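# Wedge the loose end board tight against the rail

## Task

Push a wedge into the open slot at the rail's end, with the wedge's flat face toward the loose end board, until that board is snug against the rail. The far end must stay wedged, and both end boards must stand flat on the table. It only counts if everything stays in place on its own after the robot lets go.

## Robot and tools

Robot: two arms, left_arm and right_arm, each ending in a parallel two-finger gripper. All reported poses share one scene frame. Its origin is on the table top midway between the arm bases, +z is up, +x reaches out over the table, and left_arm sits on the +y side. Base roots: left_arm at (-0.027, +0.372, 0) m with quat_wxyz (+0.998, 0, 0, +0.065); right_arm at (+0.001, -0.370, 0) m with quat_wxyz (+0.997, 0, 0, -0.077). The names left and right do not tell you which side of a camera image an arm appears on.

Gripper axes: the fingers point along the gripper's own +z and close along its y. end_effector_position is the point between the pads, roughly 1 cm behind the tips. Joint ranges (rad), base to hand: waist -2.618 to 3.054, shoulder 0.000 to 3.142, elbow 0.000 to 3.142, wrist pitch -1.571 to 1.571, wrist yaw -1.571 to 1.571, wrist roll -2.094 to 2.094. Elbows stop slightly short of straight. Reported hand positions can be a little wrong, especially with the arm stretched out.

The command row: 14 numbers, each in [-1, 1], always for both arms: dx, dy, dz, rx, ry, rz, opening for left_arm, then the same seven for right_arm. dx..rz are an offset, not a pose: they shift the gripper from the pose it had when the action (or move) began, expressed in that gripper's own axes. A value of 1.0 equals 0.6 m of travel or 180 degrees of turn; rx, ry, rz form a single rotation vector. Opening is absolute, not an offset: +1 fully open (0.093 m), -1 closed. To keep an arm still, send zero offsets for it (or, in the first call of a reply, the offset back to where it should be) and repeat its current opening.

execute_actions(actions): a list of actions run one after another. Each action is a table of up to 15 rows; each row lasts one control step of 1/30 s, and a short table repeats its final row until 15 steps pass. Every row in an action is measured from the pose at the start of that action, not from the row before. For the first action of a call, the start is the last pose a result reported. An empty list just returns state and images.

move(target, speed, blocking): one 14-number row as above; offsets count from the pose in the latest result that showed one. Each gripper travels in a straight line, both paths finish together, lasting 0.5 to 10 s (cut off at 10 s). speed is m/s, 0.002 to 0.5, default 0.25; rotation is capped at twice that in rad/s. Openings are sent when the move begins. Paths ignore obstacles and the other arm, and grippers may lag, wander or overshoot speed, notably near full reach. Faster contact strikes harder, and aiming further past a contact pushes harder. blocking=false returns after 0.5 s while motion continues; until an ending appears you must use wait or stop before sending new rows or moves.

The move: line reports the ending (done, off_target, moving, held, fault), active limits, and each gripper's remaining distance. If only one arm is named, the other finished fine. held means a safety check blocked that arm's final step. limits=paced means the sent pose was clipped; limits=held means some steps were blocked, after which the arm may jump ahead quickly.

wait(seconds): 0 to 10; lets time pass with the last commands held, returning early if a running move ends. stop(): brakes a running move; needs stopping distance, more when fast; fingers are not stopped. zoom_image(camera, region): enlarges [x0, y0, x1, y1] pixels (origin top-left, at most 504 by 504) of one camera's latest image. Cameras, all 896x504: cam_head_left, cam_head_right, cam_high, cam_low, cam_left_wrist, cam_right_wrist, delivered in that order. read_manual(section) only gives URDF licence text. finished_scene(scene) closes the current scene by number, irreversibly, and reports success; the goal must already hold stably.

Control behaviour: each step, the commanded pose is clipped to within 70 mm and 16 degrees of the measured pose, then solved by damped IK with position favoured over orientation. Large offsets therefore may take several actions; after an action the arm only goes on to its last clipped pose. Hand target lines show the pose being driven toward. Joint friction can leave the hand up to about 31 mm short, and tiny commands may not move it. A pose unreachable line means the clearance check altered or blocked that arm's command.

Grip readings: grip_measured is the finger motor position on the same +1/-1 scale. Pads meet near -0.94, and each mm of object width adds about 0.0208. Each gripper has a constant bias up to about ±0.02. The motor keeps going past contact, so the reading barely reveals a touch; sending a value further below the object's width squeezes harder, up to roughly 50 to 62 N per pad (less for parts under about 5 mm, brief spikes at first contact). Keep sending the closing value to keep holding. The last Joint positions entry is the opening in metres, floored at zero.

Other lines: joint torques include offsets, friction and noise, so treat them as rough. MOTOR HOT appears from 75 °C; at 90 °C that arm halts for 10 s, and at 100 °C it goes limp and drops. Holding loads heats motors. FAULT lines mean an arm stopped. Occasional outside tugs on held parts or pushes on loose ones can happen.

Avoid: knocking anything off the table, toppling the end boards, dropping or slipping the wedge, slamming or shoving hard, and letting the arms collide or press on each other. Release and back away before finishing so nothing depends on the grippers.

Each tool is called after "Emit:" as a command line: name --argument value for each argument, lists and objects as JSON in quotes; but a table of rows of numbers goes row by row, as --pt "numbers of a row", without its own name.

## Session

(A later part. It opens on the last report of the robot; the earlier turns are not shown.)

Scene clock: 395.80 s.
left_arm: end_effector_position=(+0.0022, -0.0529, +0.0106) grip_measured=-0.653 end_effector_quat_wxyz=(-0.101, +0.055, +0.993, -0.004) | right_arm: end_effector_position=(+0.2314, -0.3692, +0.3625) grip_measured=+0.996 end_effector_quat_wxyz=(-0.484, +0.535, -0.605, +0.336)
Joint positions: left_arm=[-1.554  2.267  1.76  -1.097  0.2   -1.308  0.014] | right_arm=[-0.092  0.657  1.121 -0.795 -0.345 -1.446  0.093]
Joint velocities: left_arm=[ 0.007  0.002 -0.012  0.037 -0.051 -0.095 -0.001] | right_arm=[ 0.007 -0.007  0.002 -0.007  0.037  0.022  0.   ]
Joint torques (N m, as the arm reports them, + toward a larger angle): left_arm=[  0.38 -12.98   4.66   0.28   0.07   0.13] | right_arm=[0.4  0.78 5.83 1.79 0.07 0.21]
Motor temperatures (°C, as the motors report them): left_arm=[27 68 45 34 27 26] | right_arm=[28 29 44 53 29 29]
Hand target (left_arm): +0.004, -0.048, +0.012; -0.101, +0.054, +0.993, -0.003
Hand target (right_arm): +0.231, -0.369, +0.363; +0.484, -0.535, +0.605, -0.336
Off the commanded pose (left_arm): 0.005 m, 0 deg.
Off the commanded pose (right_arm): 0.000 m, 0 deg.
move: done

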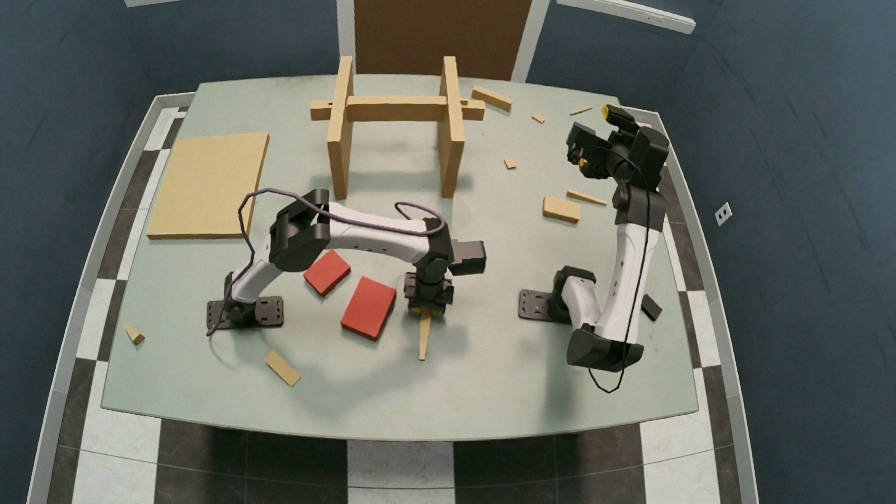

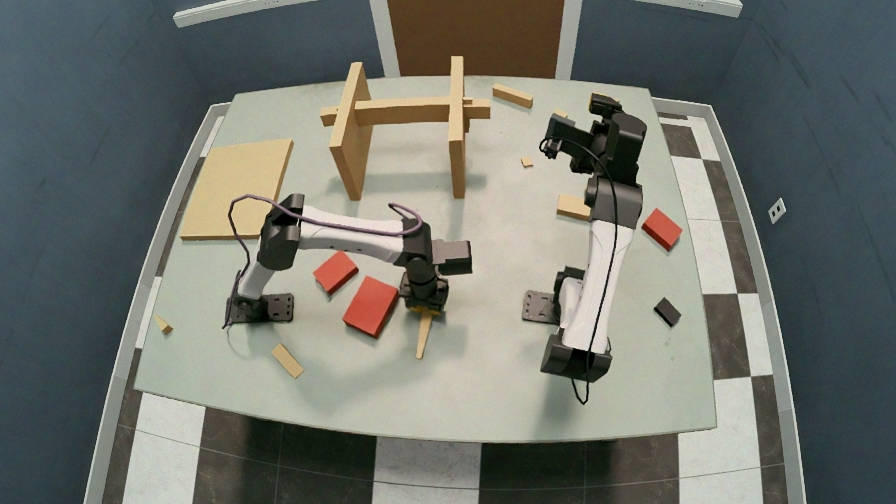

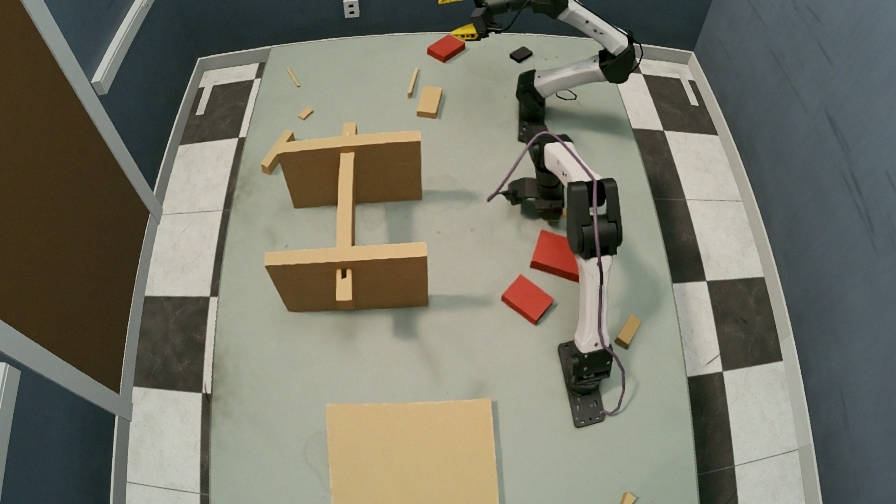

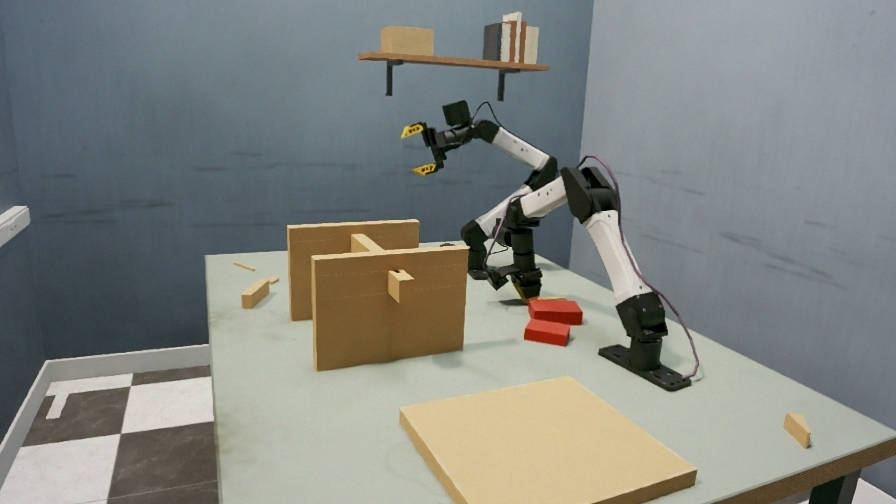

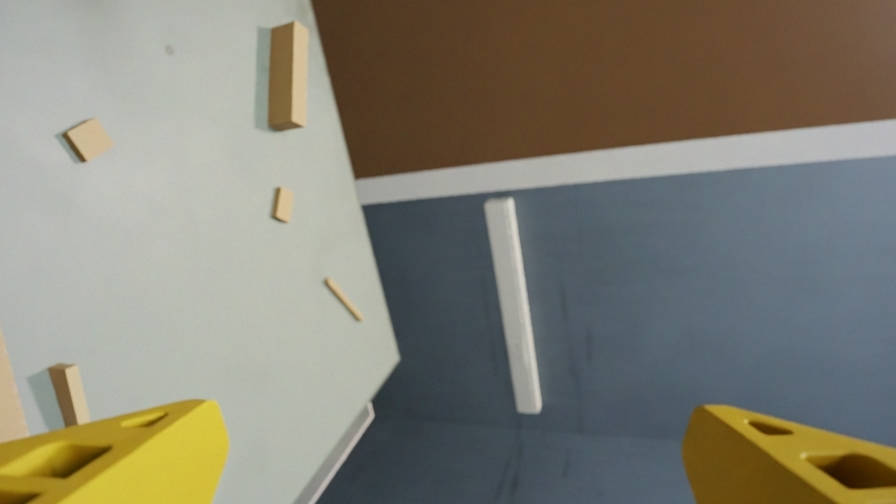

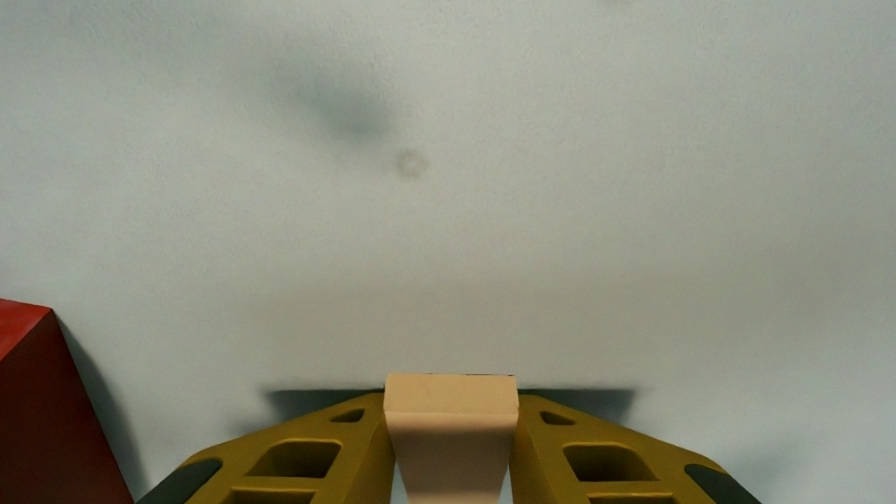

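Emit:
move --target '[0.0150, -0.0014, -0.0735, 0, 0, 0, -0.75, 0, 0, 0, 0, 0, 0, 1.0]' --speed 0.08

Emit:
move --target '[-0.2360, 0.5360, -0.5402, -0.0328, -0.4996, -0.0375, -0.75, -0.0967, 0.1852, 0.4520, -0.3291, 0.0972, 0.5027, -1.0]' --speed 0.3

Scene clock: 432.43 s.
left_arm: end_effector_position=(+0.0015, -0.0486, +0.0423) grip_measured=-0.653 end_effector_quat_wxyz=(-0.103, +0.054, +0.993, +0.008) | right_arm: end_effector_position=(+0.2314, -0.3692, +0.3625) grip_measured=+0.996 end_effector_quat_wxyz=(-0.484, +0.535, -0.605, +0.336)
Joint positions: left_arm=[-1.554  2.247  1.855 -1.237  0.2   -1.308  0.014] | right_arm=[-0.092  0.657  1.121 -0.795 -0.345 -1.446  0.093]
Joint velocities: left_arm=[ 0.012 -0.012 -0.007 -0.007  0.007 -0.066  0.001] | right_arm=[ 0.012  0.012  0.007  0.081  0.037 -0.037 -0.   ]
Joint torques (N m, as the arm reports them, + toward a larger angle): left_arm=[  0.11 -13.09   8.39   0.03   0.08   0.06] | right_arm=[0.41 0.77 5.83 1.78 0.07 0.21]
Motor temperatures (°C, as the motors report them): left_arm=[27 74 43 34 27 26] | right_arm=[28 29 44 54 29 29]
Hand target (left_arm): +0.001, -0.052, +0.055; -0.101, +0.055, +0.993, -0.005
Hand target (right_arm): +0.231, -0.369, +0.363; +0.484, -0.535, +0.605, -0.336
Off the commanded pose (left_arm): 0.014 m, 2 deg.
Off the commanded pose (right_arm): 0.000 m, 0 deg.
move: off_target (left_arm)

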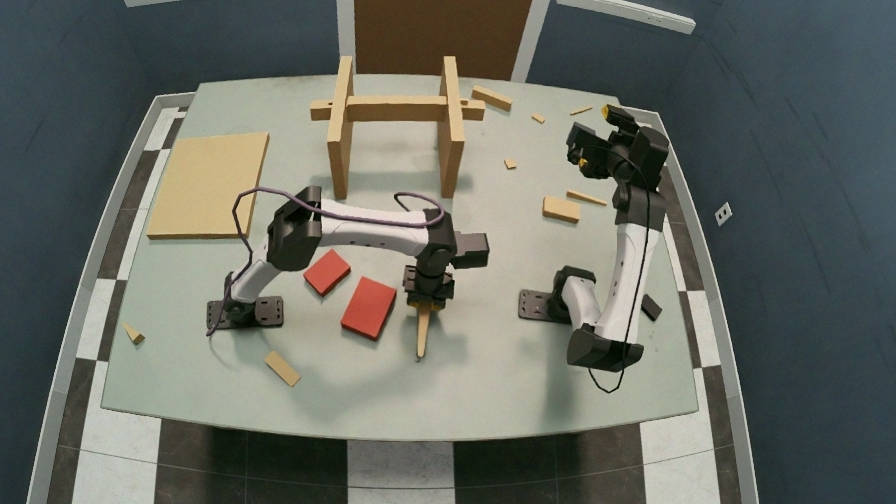

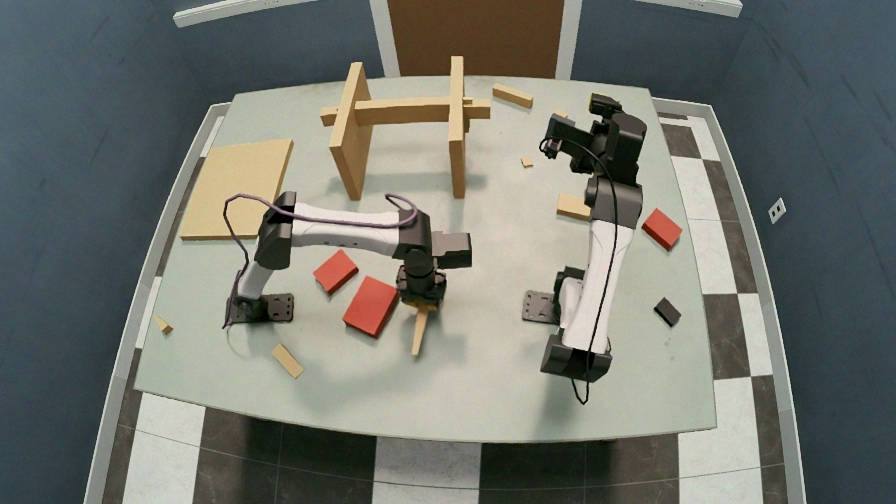

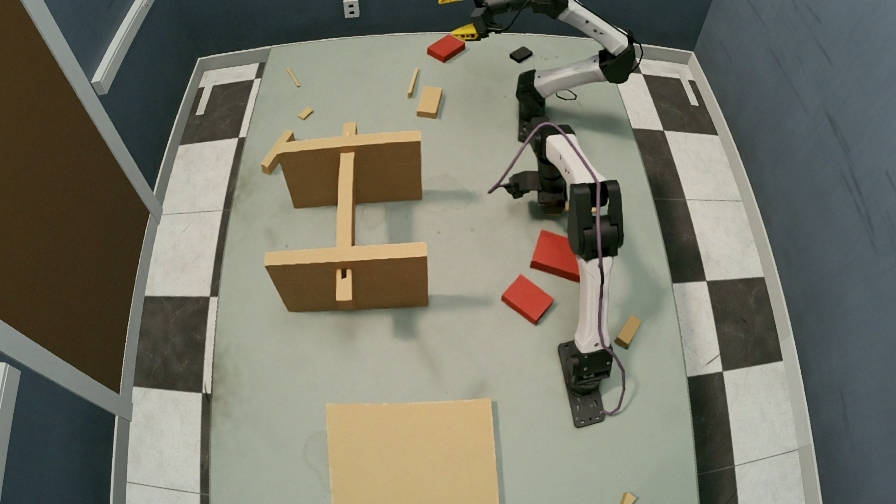

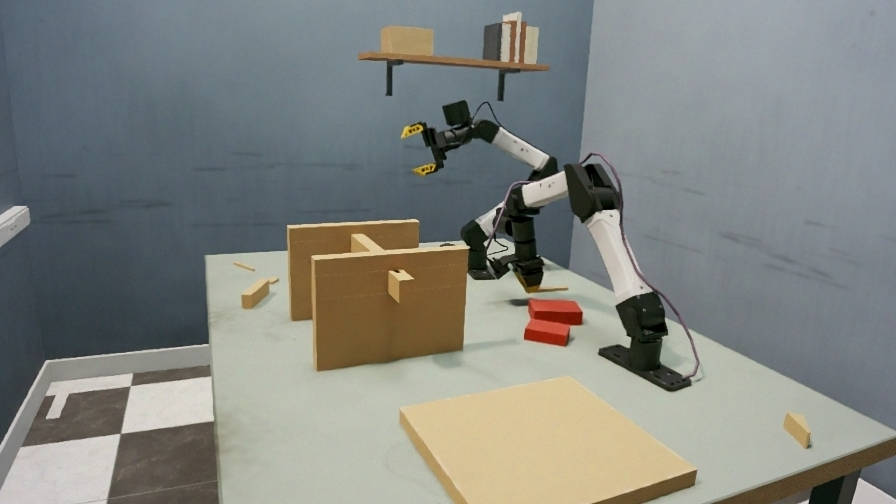

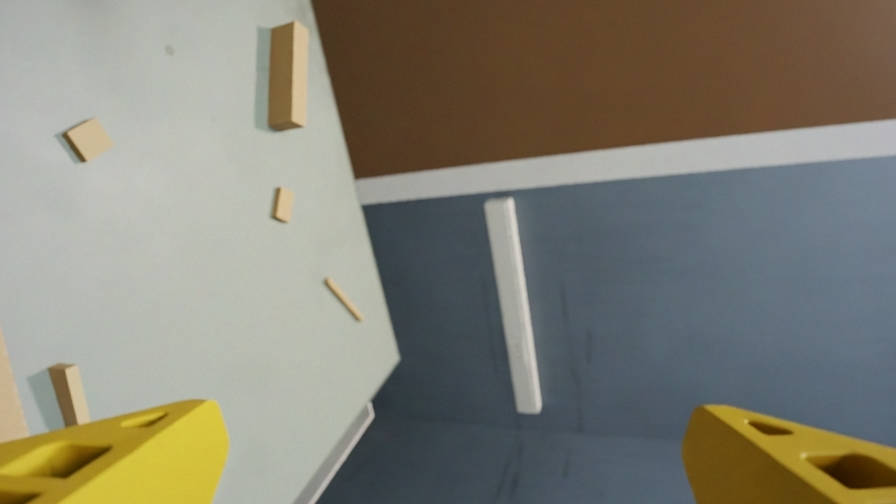

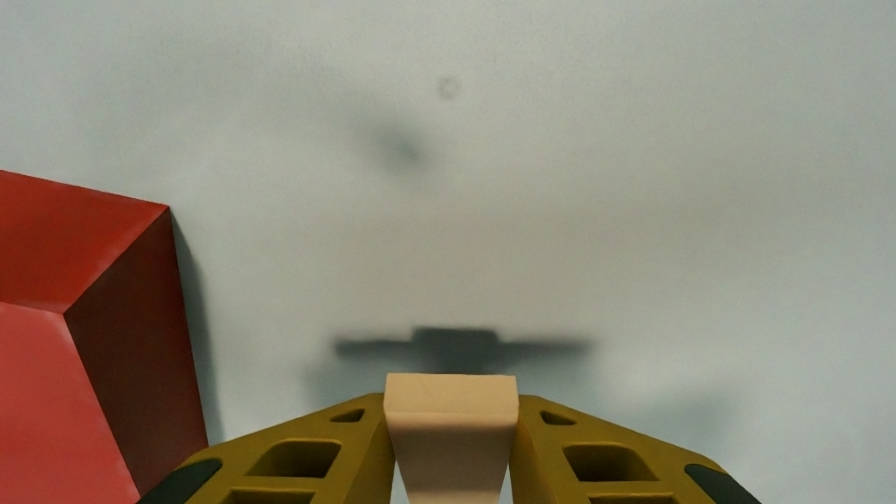

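Scene clock: 436.50 s.
left_arm: end_effector_position=(+0.2365, +0.2418, +0.3213) grip_measured=-0.653 end_effector_quat_wxyz=(+0.624, +0.008, +0.781, +0.022) | right_arm: end_effector_position=(+0.4467, -0.2639, +0.1904) grip_measured=-0.998 end_effector_quat_wxyz=(+0.185, -0.068, +0.926, +0.322)
Joint positions: left_arm=[-1.064  0.896  0.92  -0.399 -0.923 -0.258  0.014] | right_arm=[ 0.158  1.94   1.784 -1.02  -0.668 -0.003  0.   ]
Joint velocities: left_arm=[ 0.002  0.007  0.002  0.051  0.037 -0.051  0.002] | right_arm=[-0.012  0.002 -0.017  0.095  0.007  0.007  0.   ]
Joint torques (N m, as the arm reports them, + toward a larger angle): left_arm=[ 1.06 -2.81  6.83  2.   -0.09  0.18] | right_arm=[ -0.7  -10.36   8.54   0.89  -0.35   0.16]
Motor temperatures (°C, as the motors report them): left_arm=[27 72 43 34 27 26] | right_arm=[28 29 44 53 29 29]
Hand target (left_arm): +0.237, +0.246, +0.325; +0.631, +0.001, +0.776, +0.017
Hand target (right_arm): +0.449, -0.267, +0.198; +0.189, -0.063, +0.924, +0.327
Off the commanded pose (left_arm): 0.013 m, 2 deg.
Off the commanded pose (right_arm): 0.005 m, 1 deg.
move: off_target (left_arm)

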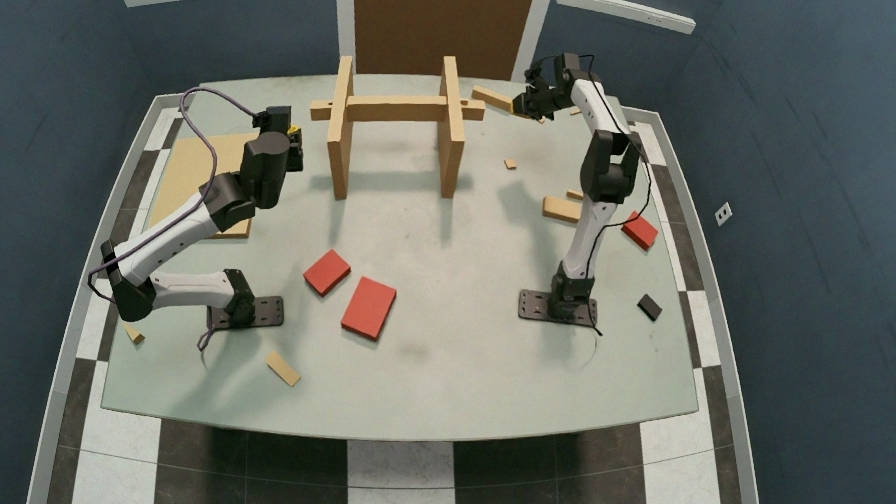

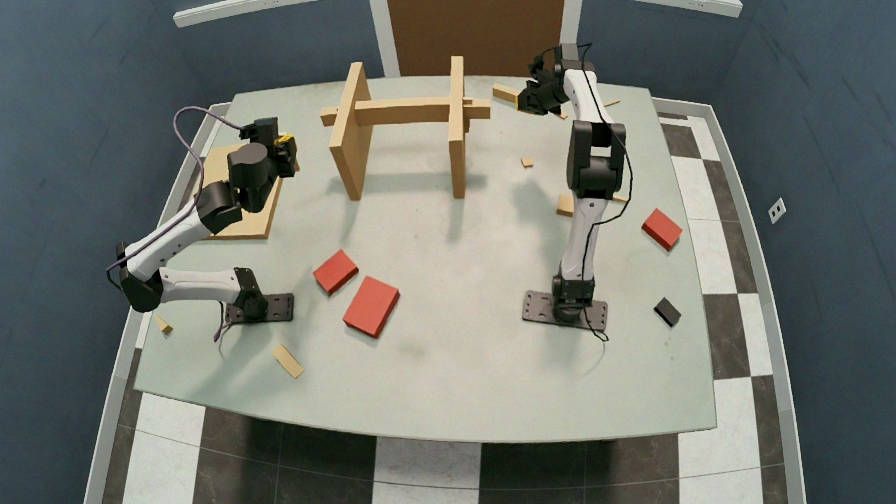

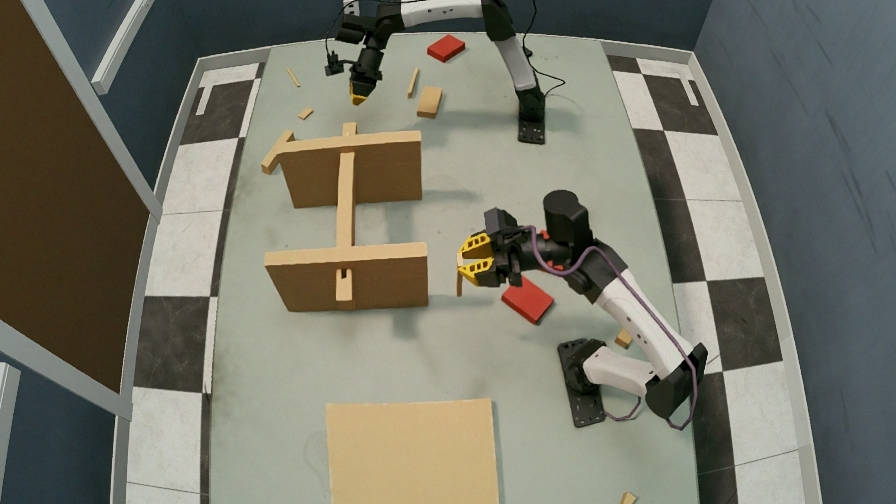

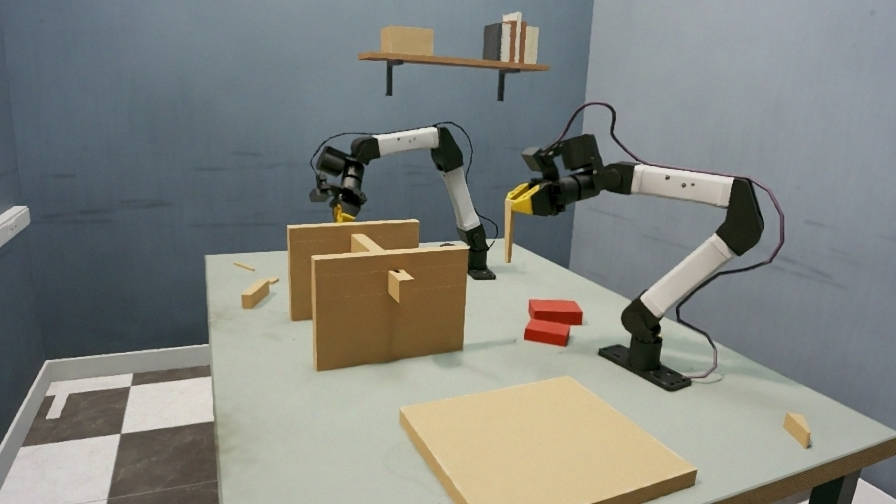

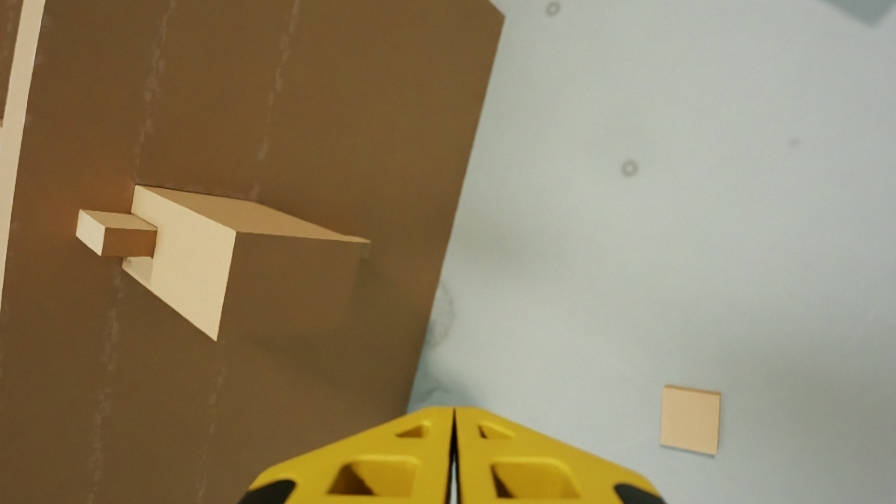

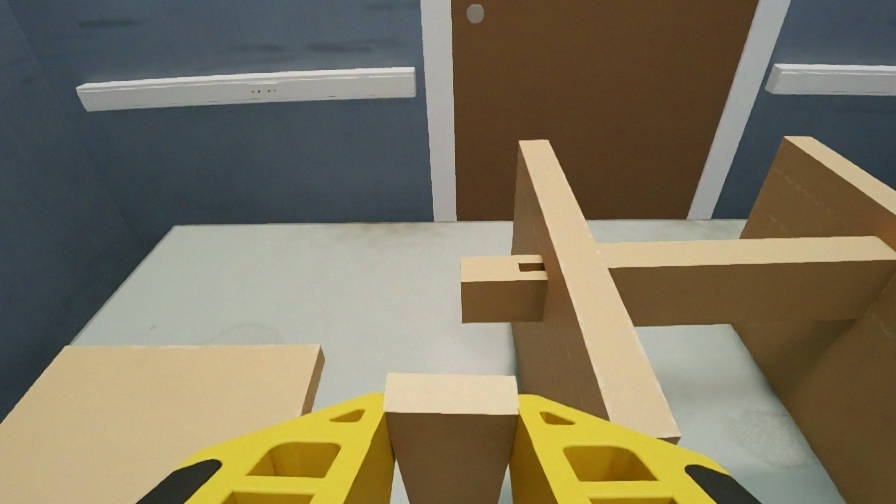

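Emit:
zoom_image --camera "cam_right_wrist" --region '[440, 235, 580, 335]'

Emit:
zoom_image --camera "cam_right_wrist" --region '[480, 120, 720, 460]'

Region (440, 235, 580, 335) of cam_right_wrist's 896x504 image, scaled by 3.600, with more detail than that image has; it fills the top 360 rows of this view, and the rest is white.

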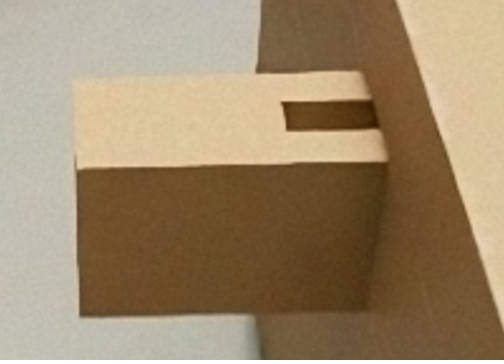

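Region (480, 120, 720, 460) of cam_right_wrist's 896x504 image, scaled by 1.482, with more detail than that image has; it fills the left 356 columns of this view, and the rest is white.

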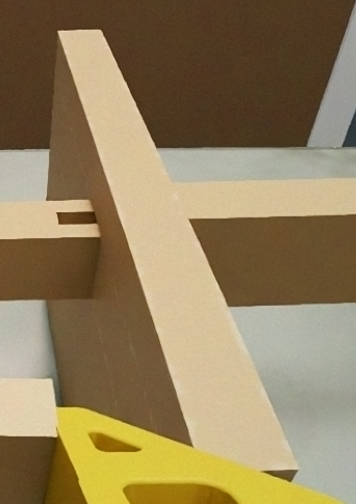

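Emit:
move --target '[-0.0732, -0.0732, 0.3267, 0.0076, -0.0067, -0.0128, -0.75, 0, 0, 0, 0, 0, 0, -1.0]' --speed 0.15

Scene clock: 477.77 s.
left_arm: end_effector_position=(+0.4317, +0.2029, +0.3096) grip_measured=-0.653 end_effector_quat_wxyz=(+0.617, +0.003, +0.787, +0.002) | right_arm: end_effector_position=(+0.4467, -0.2639, +0.1905) grip_measured=-0.998 end_effector_quat_wxyz=(+0.185, -0.068, +0.926, +0.322)
Joint positions: left_arm=[-0.65   1.56   1.291 -0.007 -0.501 -0.128  0.014] | right_arm=[ 0.158  1.94   1.784 -1.02  -0.669 -0.003  0.   ]
Joint velocities: left_arm=[ 0.012  0.012 -0.007  0.007 -0.037  0.022 -0.001] | right_arm=[ 0.007 -0.012  0.022  0.081 -0.125  0.051  0.   ]
Joint torques (N m, as the arm reports them, + toward a larger angle): left_arm=[ 1.   -6.69 10.32  2.25 -0.01  0.16] | right_arm=[  0.4  -10.72   6.51   1.    -0.2    0.11]
Motor temperatures (°C, as the motors report them): left_arm=[27 55 45 40 27 26] | right_arm=[28 35 48 49 30 29]
Hand target (left_arm): +0.437, +0.204, +0.323; +0.631, -0.002, +0.776, -0.003
Hand target (right_arm): +0.447, -0.264, +0.190; +0.185, -0.068, +0.926, +0.322
Off the commanded pose (left_arm): 0.011 m, 2 deg.
Off the commanded pose (right_arm): 0.000 m, 0 deg.
move: off_target (left_arm)

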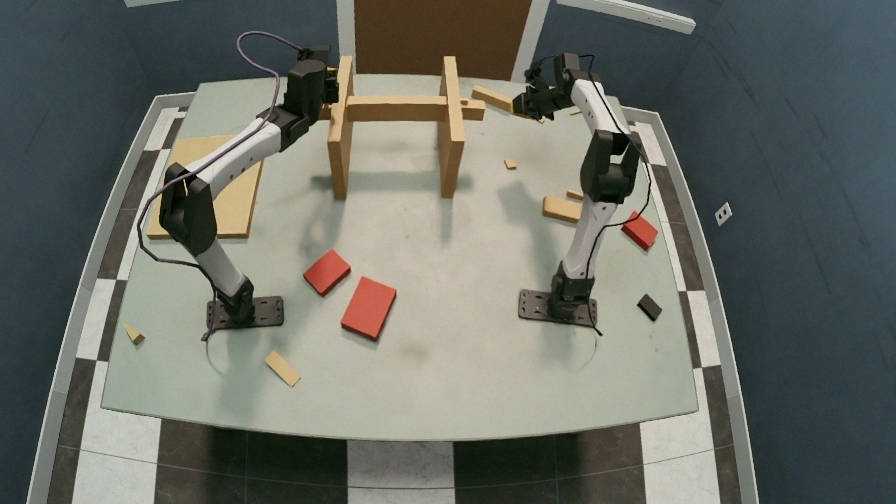

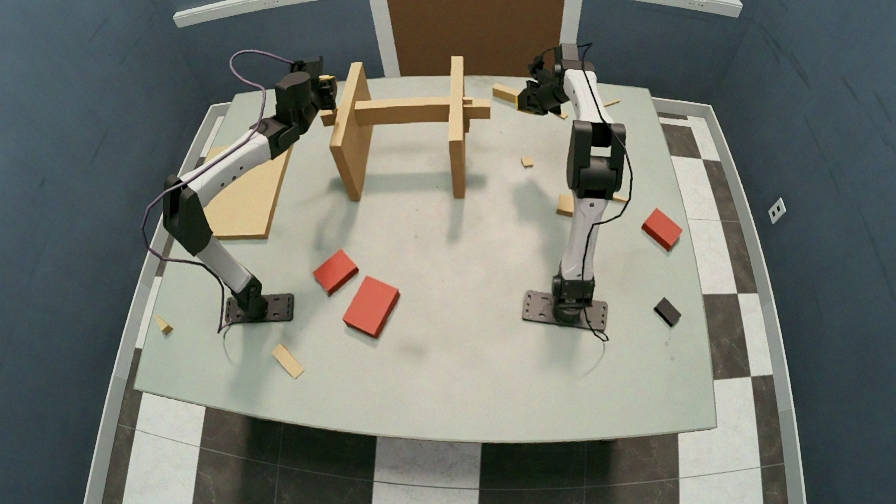

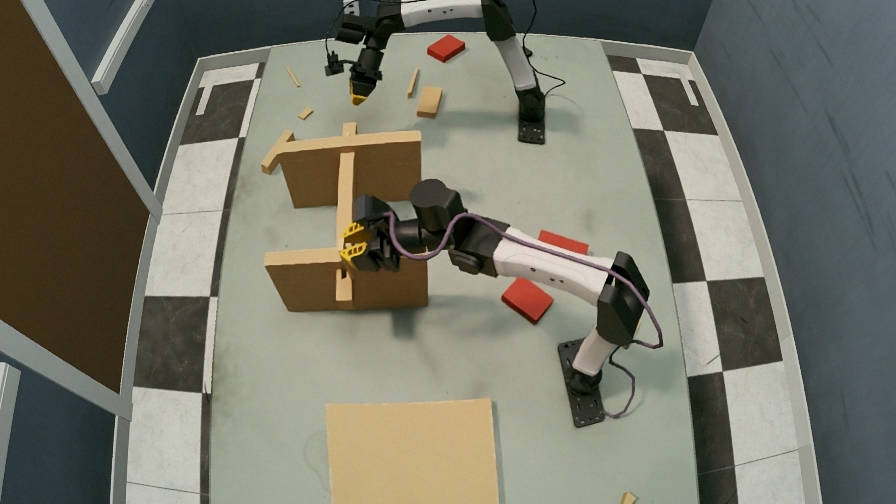

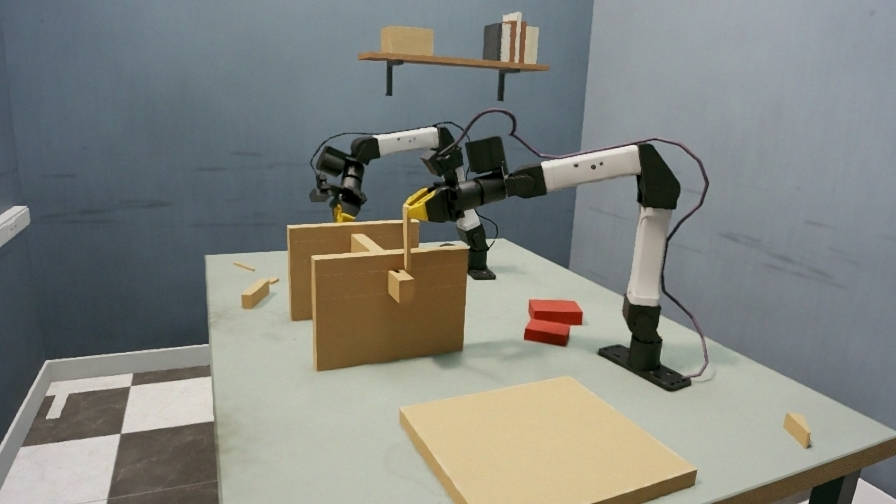

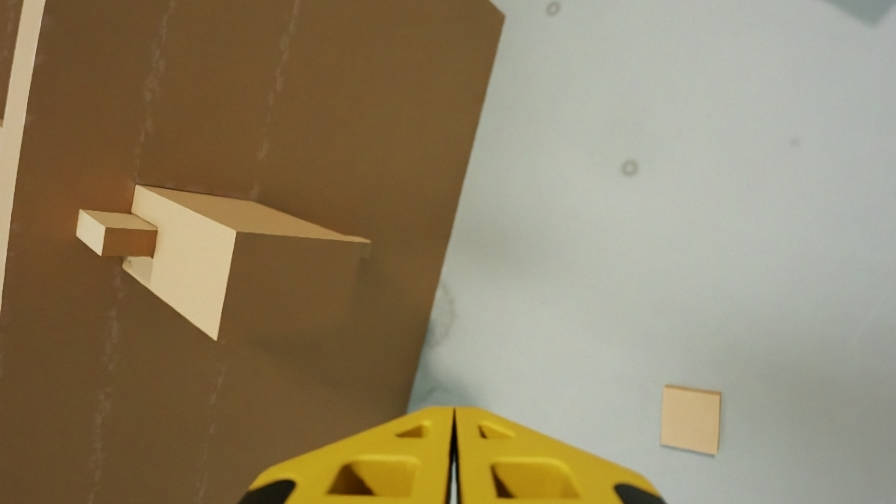

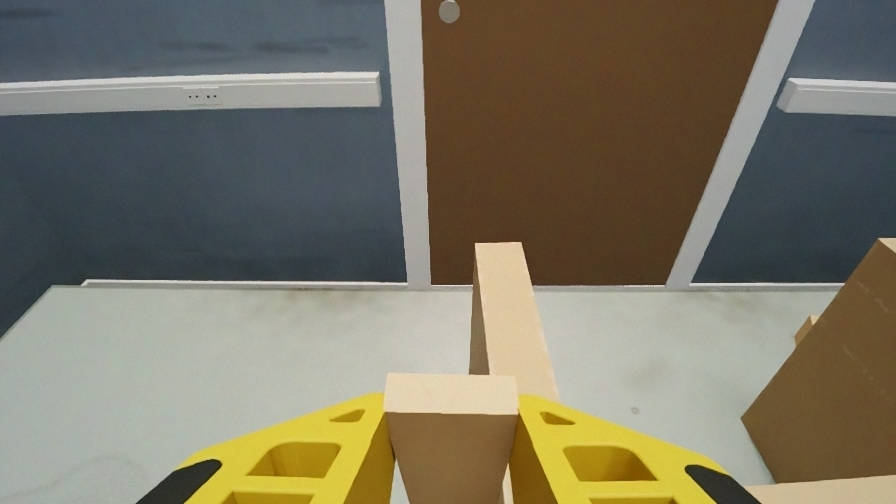

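Emit:
zoom_image --camera "cam_low" --region '[350, 190, 470, 310]'

Emit:
zoom_image --camera "cam_high" --region '[300, 215, 400, 315]'

Region (350, 190, 470, 310) of cam_low's 896x504 image, scaled by 4.200, with more detail than that image has.

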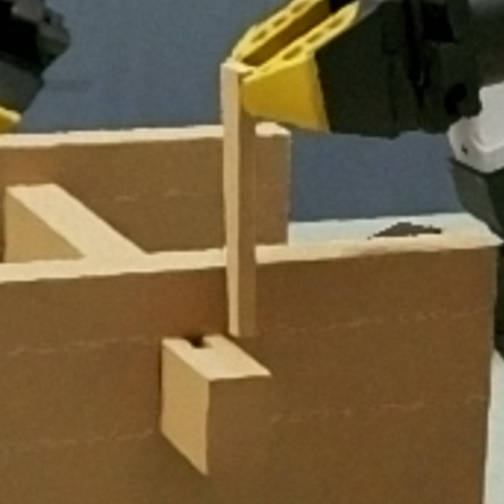

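Region (300, 215, 400, 315) of cam_high's 896x504 image, scaled by 5.040, with more detail than that image has.

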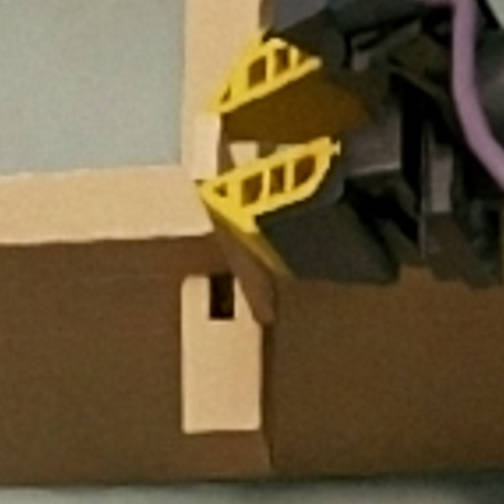

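Emit:
zoom_image --camera "cam_right_wrist" --region '[370, 230, 570, 430]'

Region (370, 230, 570, 430) of cam_right_wrist's 896x504 image, scaled by 2.520, with more detail than that image has.

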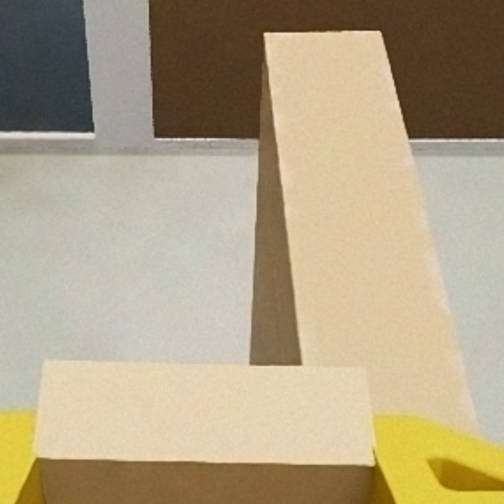

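Emit:
move --target '[-0.0375, -0.0068, 0.0197, -0.0094, -0.0239, -0.0105, -0.75, 0, 0, 0, 0, 0, 0, -1.0]' --speed 0.04

Emit:
zoom_image --camera "cam_low" --region '[350, 190, 470, 310]'

Emit:
zoom_image --camera "cam_high" --region '[300, 215, 400, 315]'

Scene clock: 528.20 s.
left_arm: end_effector_position=(+0.4441, +0.2013, +0.3167) grip_measured=-0.653 end_effector_quat_wxyz=(+0.632, -0.013, +0.775, +0.006) | right_arm: end_effector_position=(+0.4467, -0.2639, +0.1905) grip_measured=-0.998 end_effector_quat_wxyz=(+0.185, -0.068, +0.926, +0.322)
Joint positions: left_arm=[-0.65   1.606  1.328  0.041 -0.534 -0.128  0.014] | right_arm=[ 0.158  1.94   1.784 -1.02  -0.669 -0.003  0.   ]
Joint velocities: left_arm=[ 0.007  0.002 -0.007 -0.022  0.007  0.037 -0.   ] | right_arm=[-0.007 -0.012  0.002  0.007  0.037  0.066  0.   ]
Joint torques (N m, as the arm reports them, + toward a larger angle): left_arm=[ 0.06 -6.92 10.47  2.28 -0.11  0.2 ] | right_arm=[  0.4  -10.73   6.51   1.01  -0.21   0.11]
Motor temperatures (°C, as the motors report them): left_arm=[27 53 53 45 27 26] | right_arm=[28 39 47 47 30 29]
Hand target (left_arm): +0.448, +0.199, +0.329; +0.646, -0.018, +0.763, +0.003
Hand target (right_arm): +0.447, -0.264, +0.190; +0.185, -0.068, +0.926, +0.322
Off the commanded pose (left_arm): 0.013 m, 2 deg.
Off the commanded pose (right_arm): 0.000 m, 0 deg.
move: off_target (left_arm)

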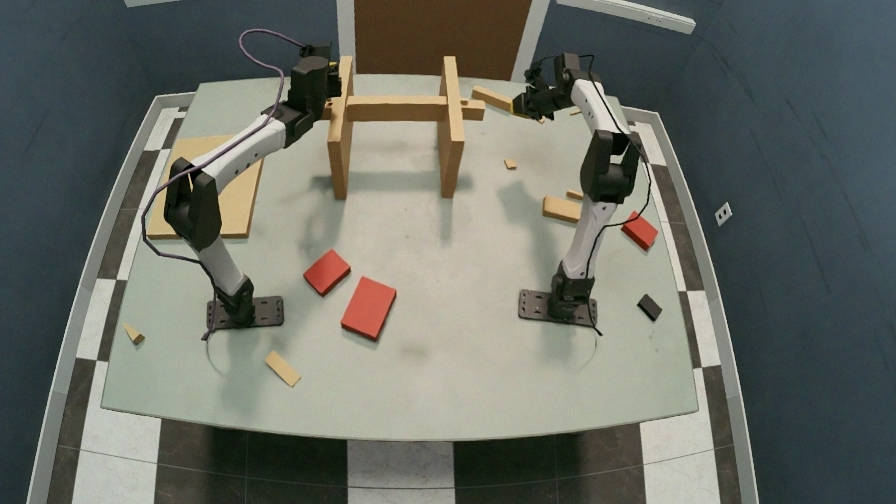

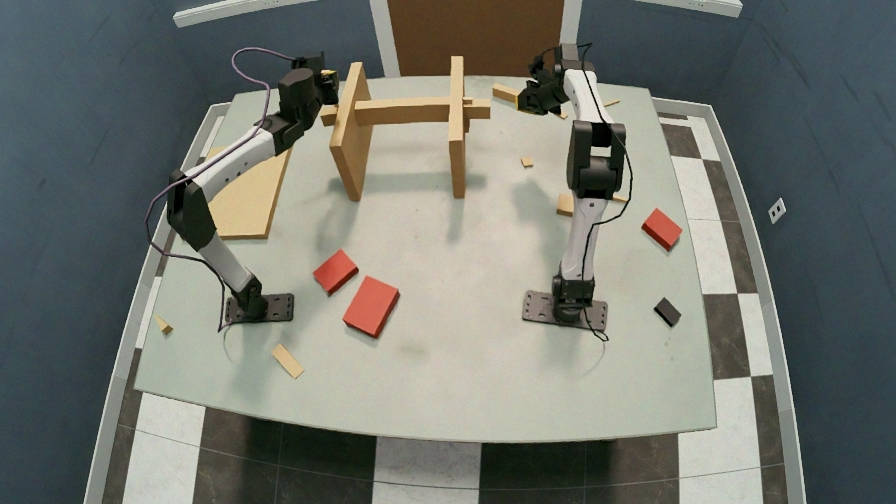

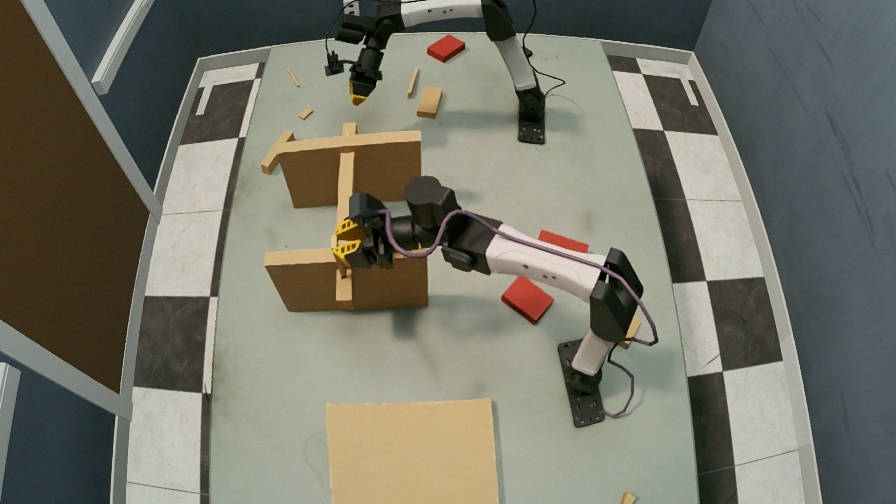

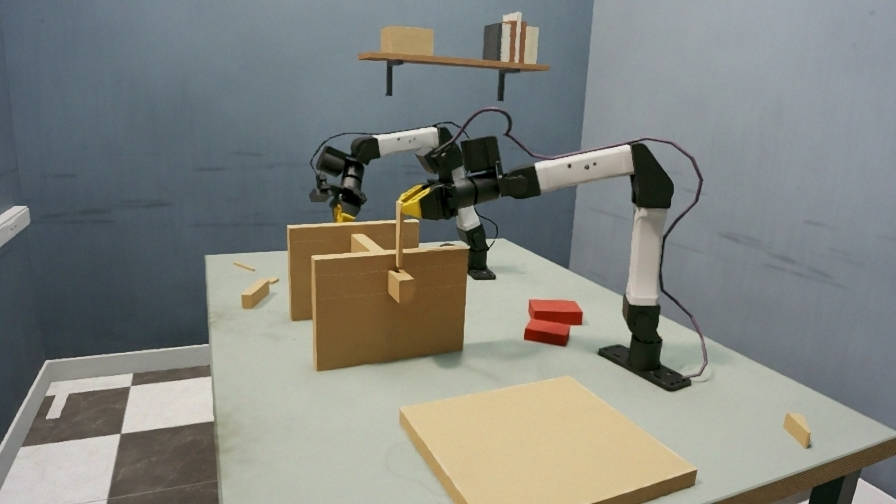

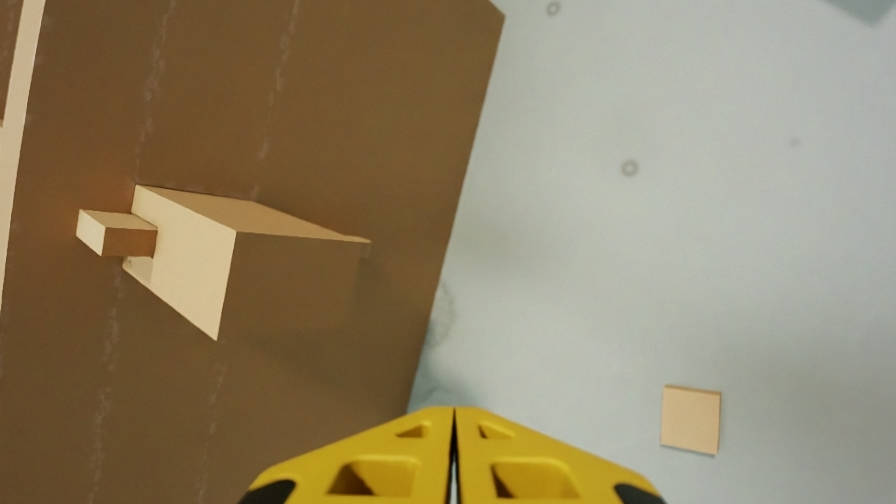

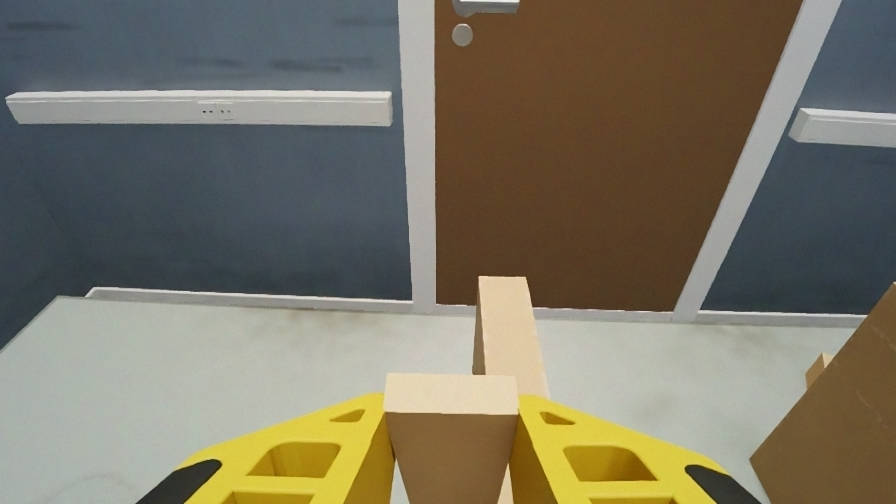

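Region (350, 190, 470, 310) of cam_low's 896x504 image, scaled by 4.200, with more detail than that image has.

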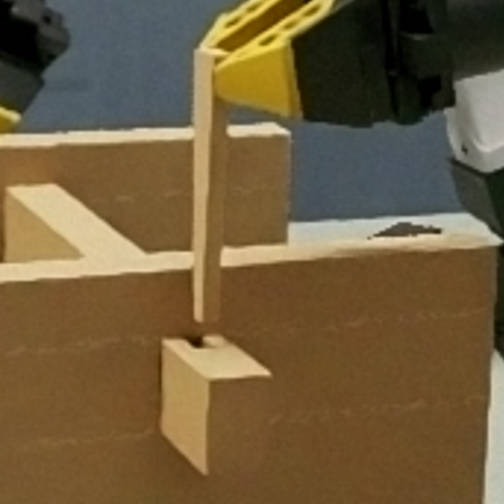

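Region (300, 215, 400, 315) of cam_high's 896x504 image, scaled by 5.040, with more detail than that image has.

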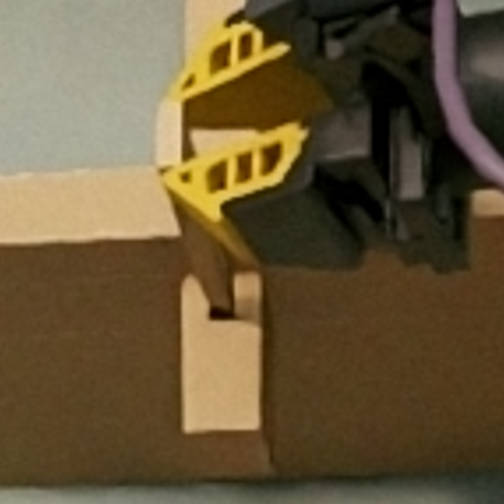

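Emit:
zoom_image --camera "cam_low" --region '[380, 250, 420, 290]'

Emit:
zoom_image --camera "cam_high" --region '[325, 250, 365, 290]'

Region (380, 250, 420, 290) of cam_low's 896x504 image, scaled by 12.600, with more detail than that image has.

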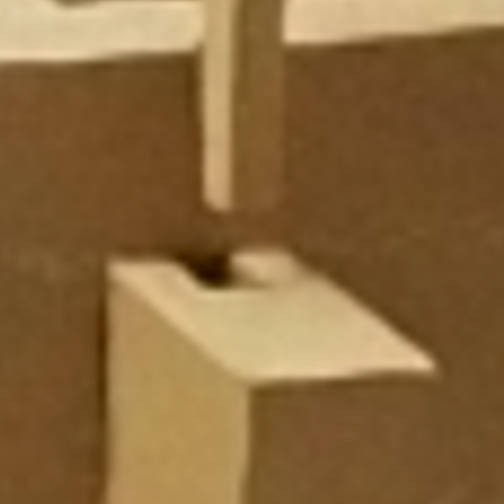

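Region (325, 250, 365, 290) of cam_high's 896x504 image, scaled by 12.600, with more detail than that image has.

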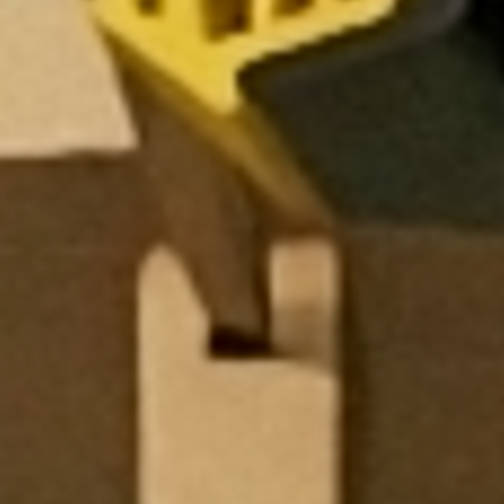

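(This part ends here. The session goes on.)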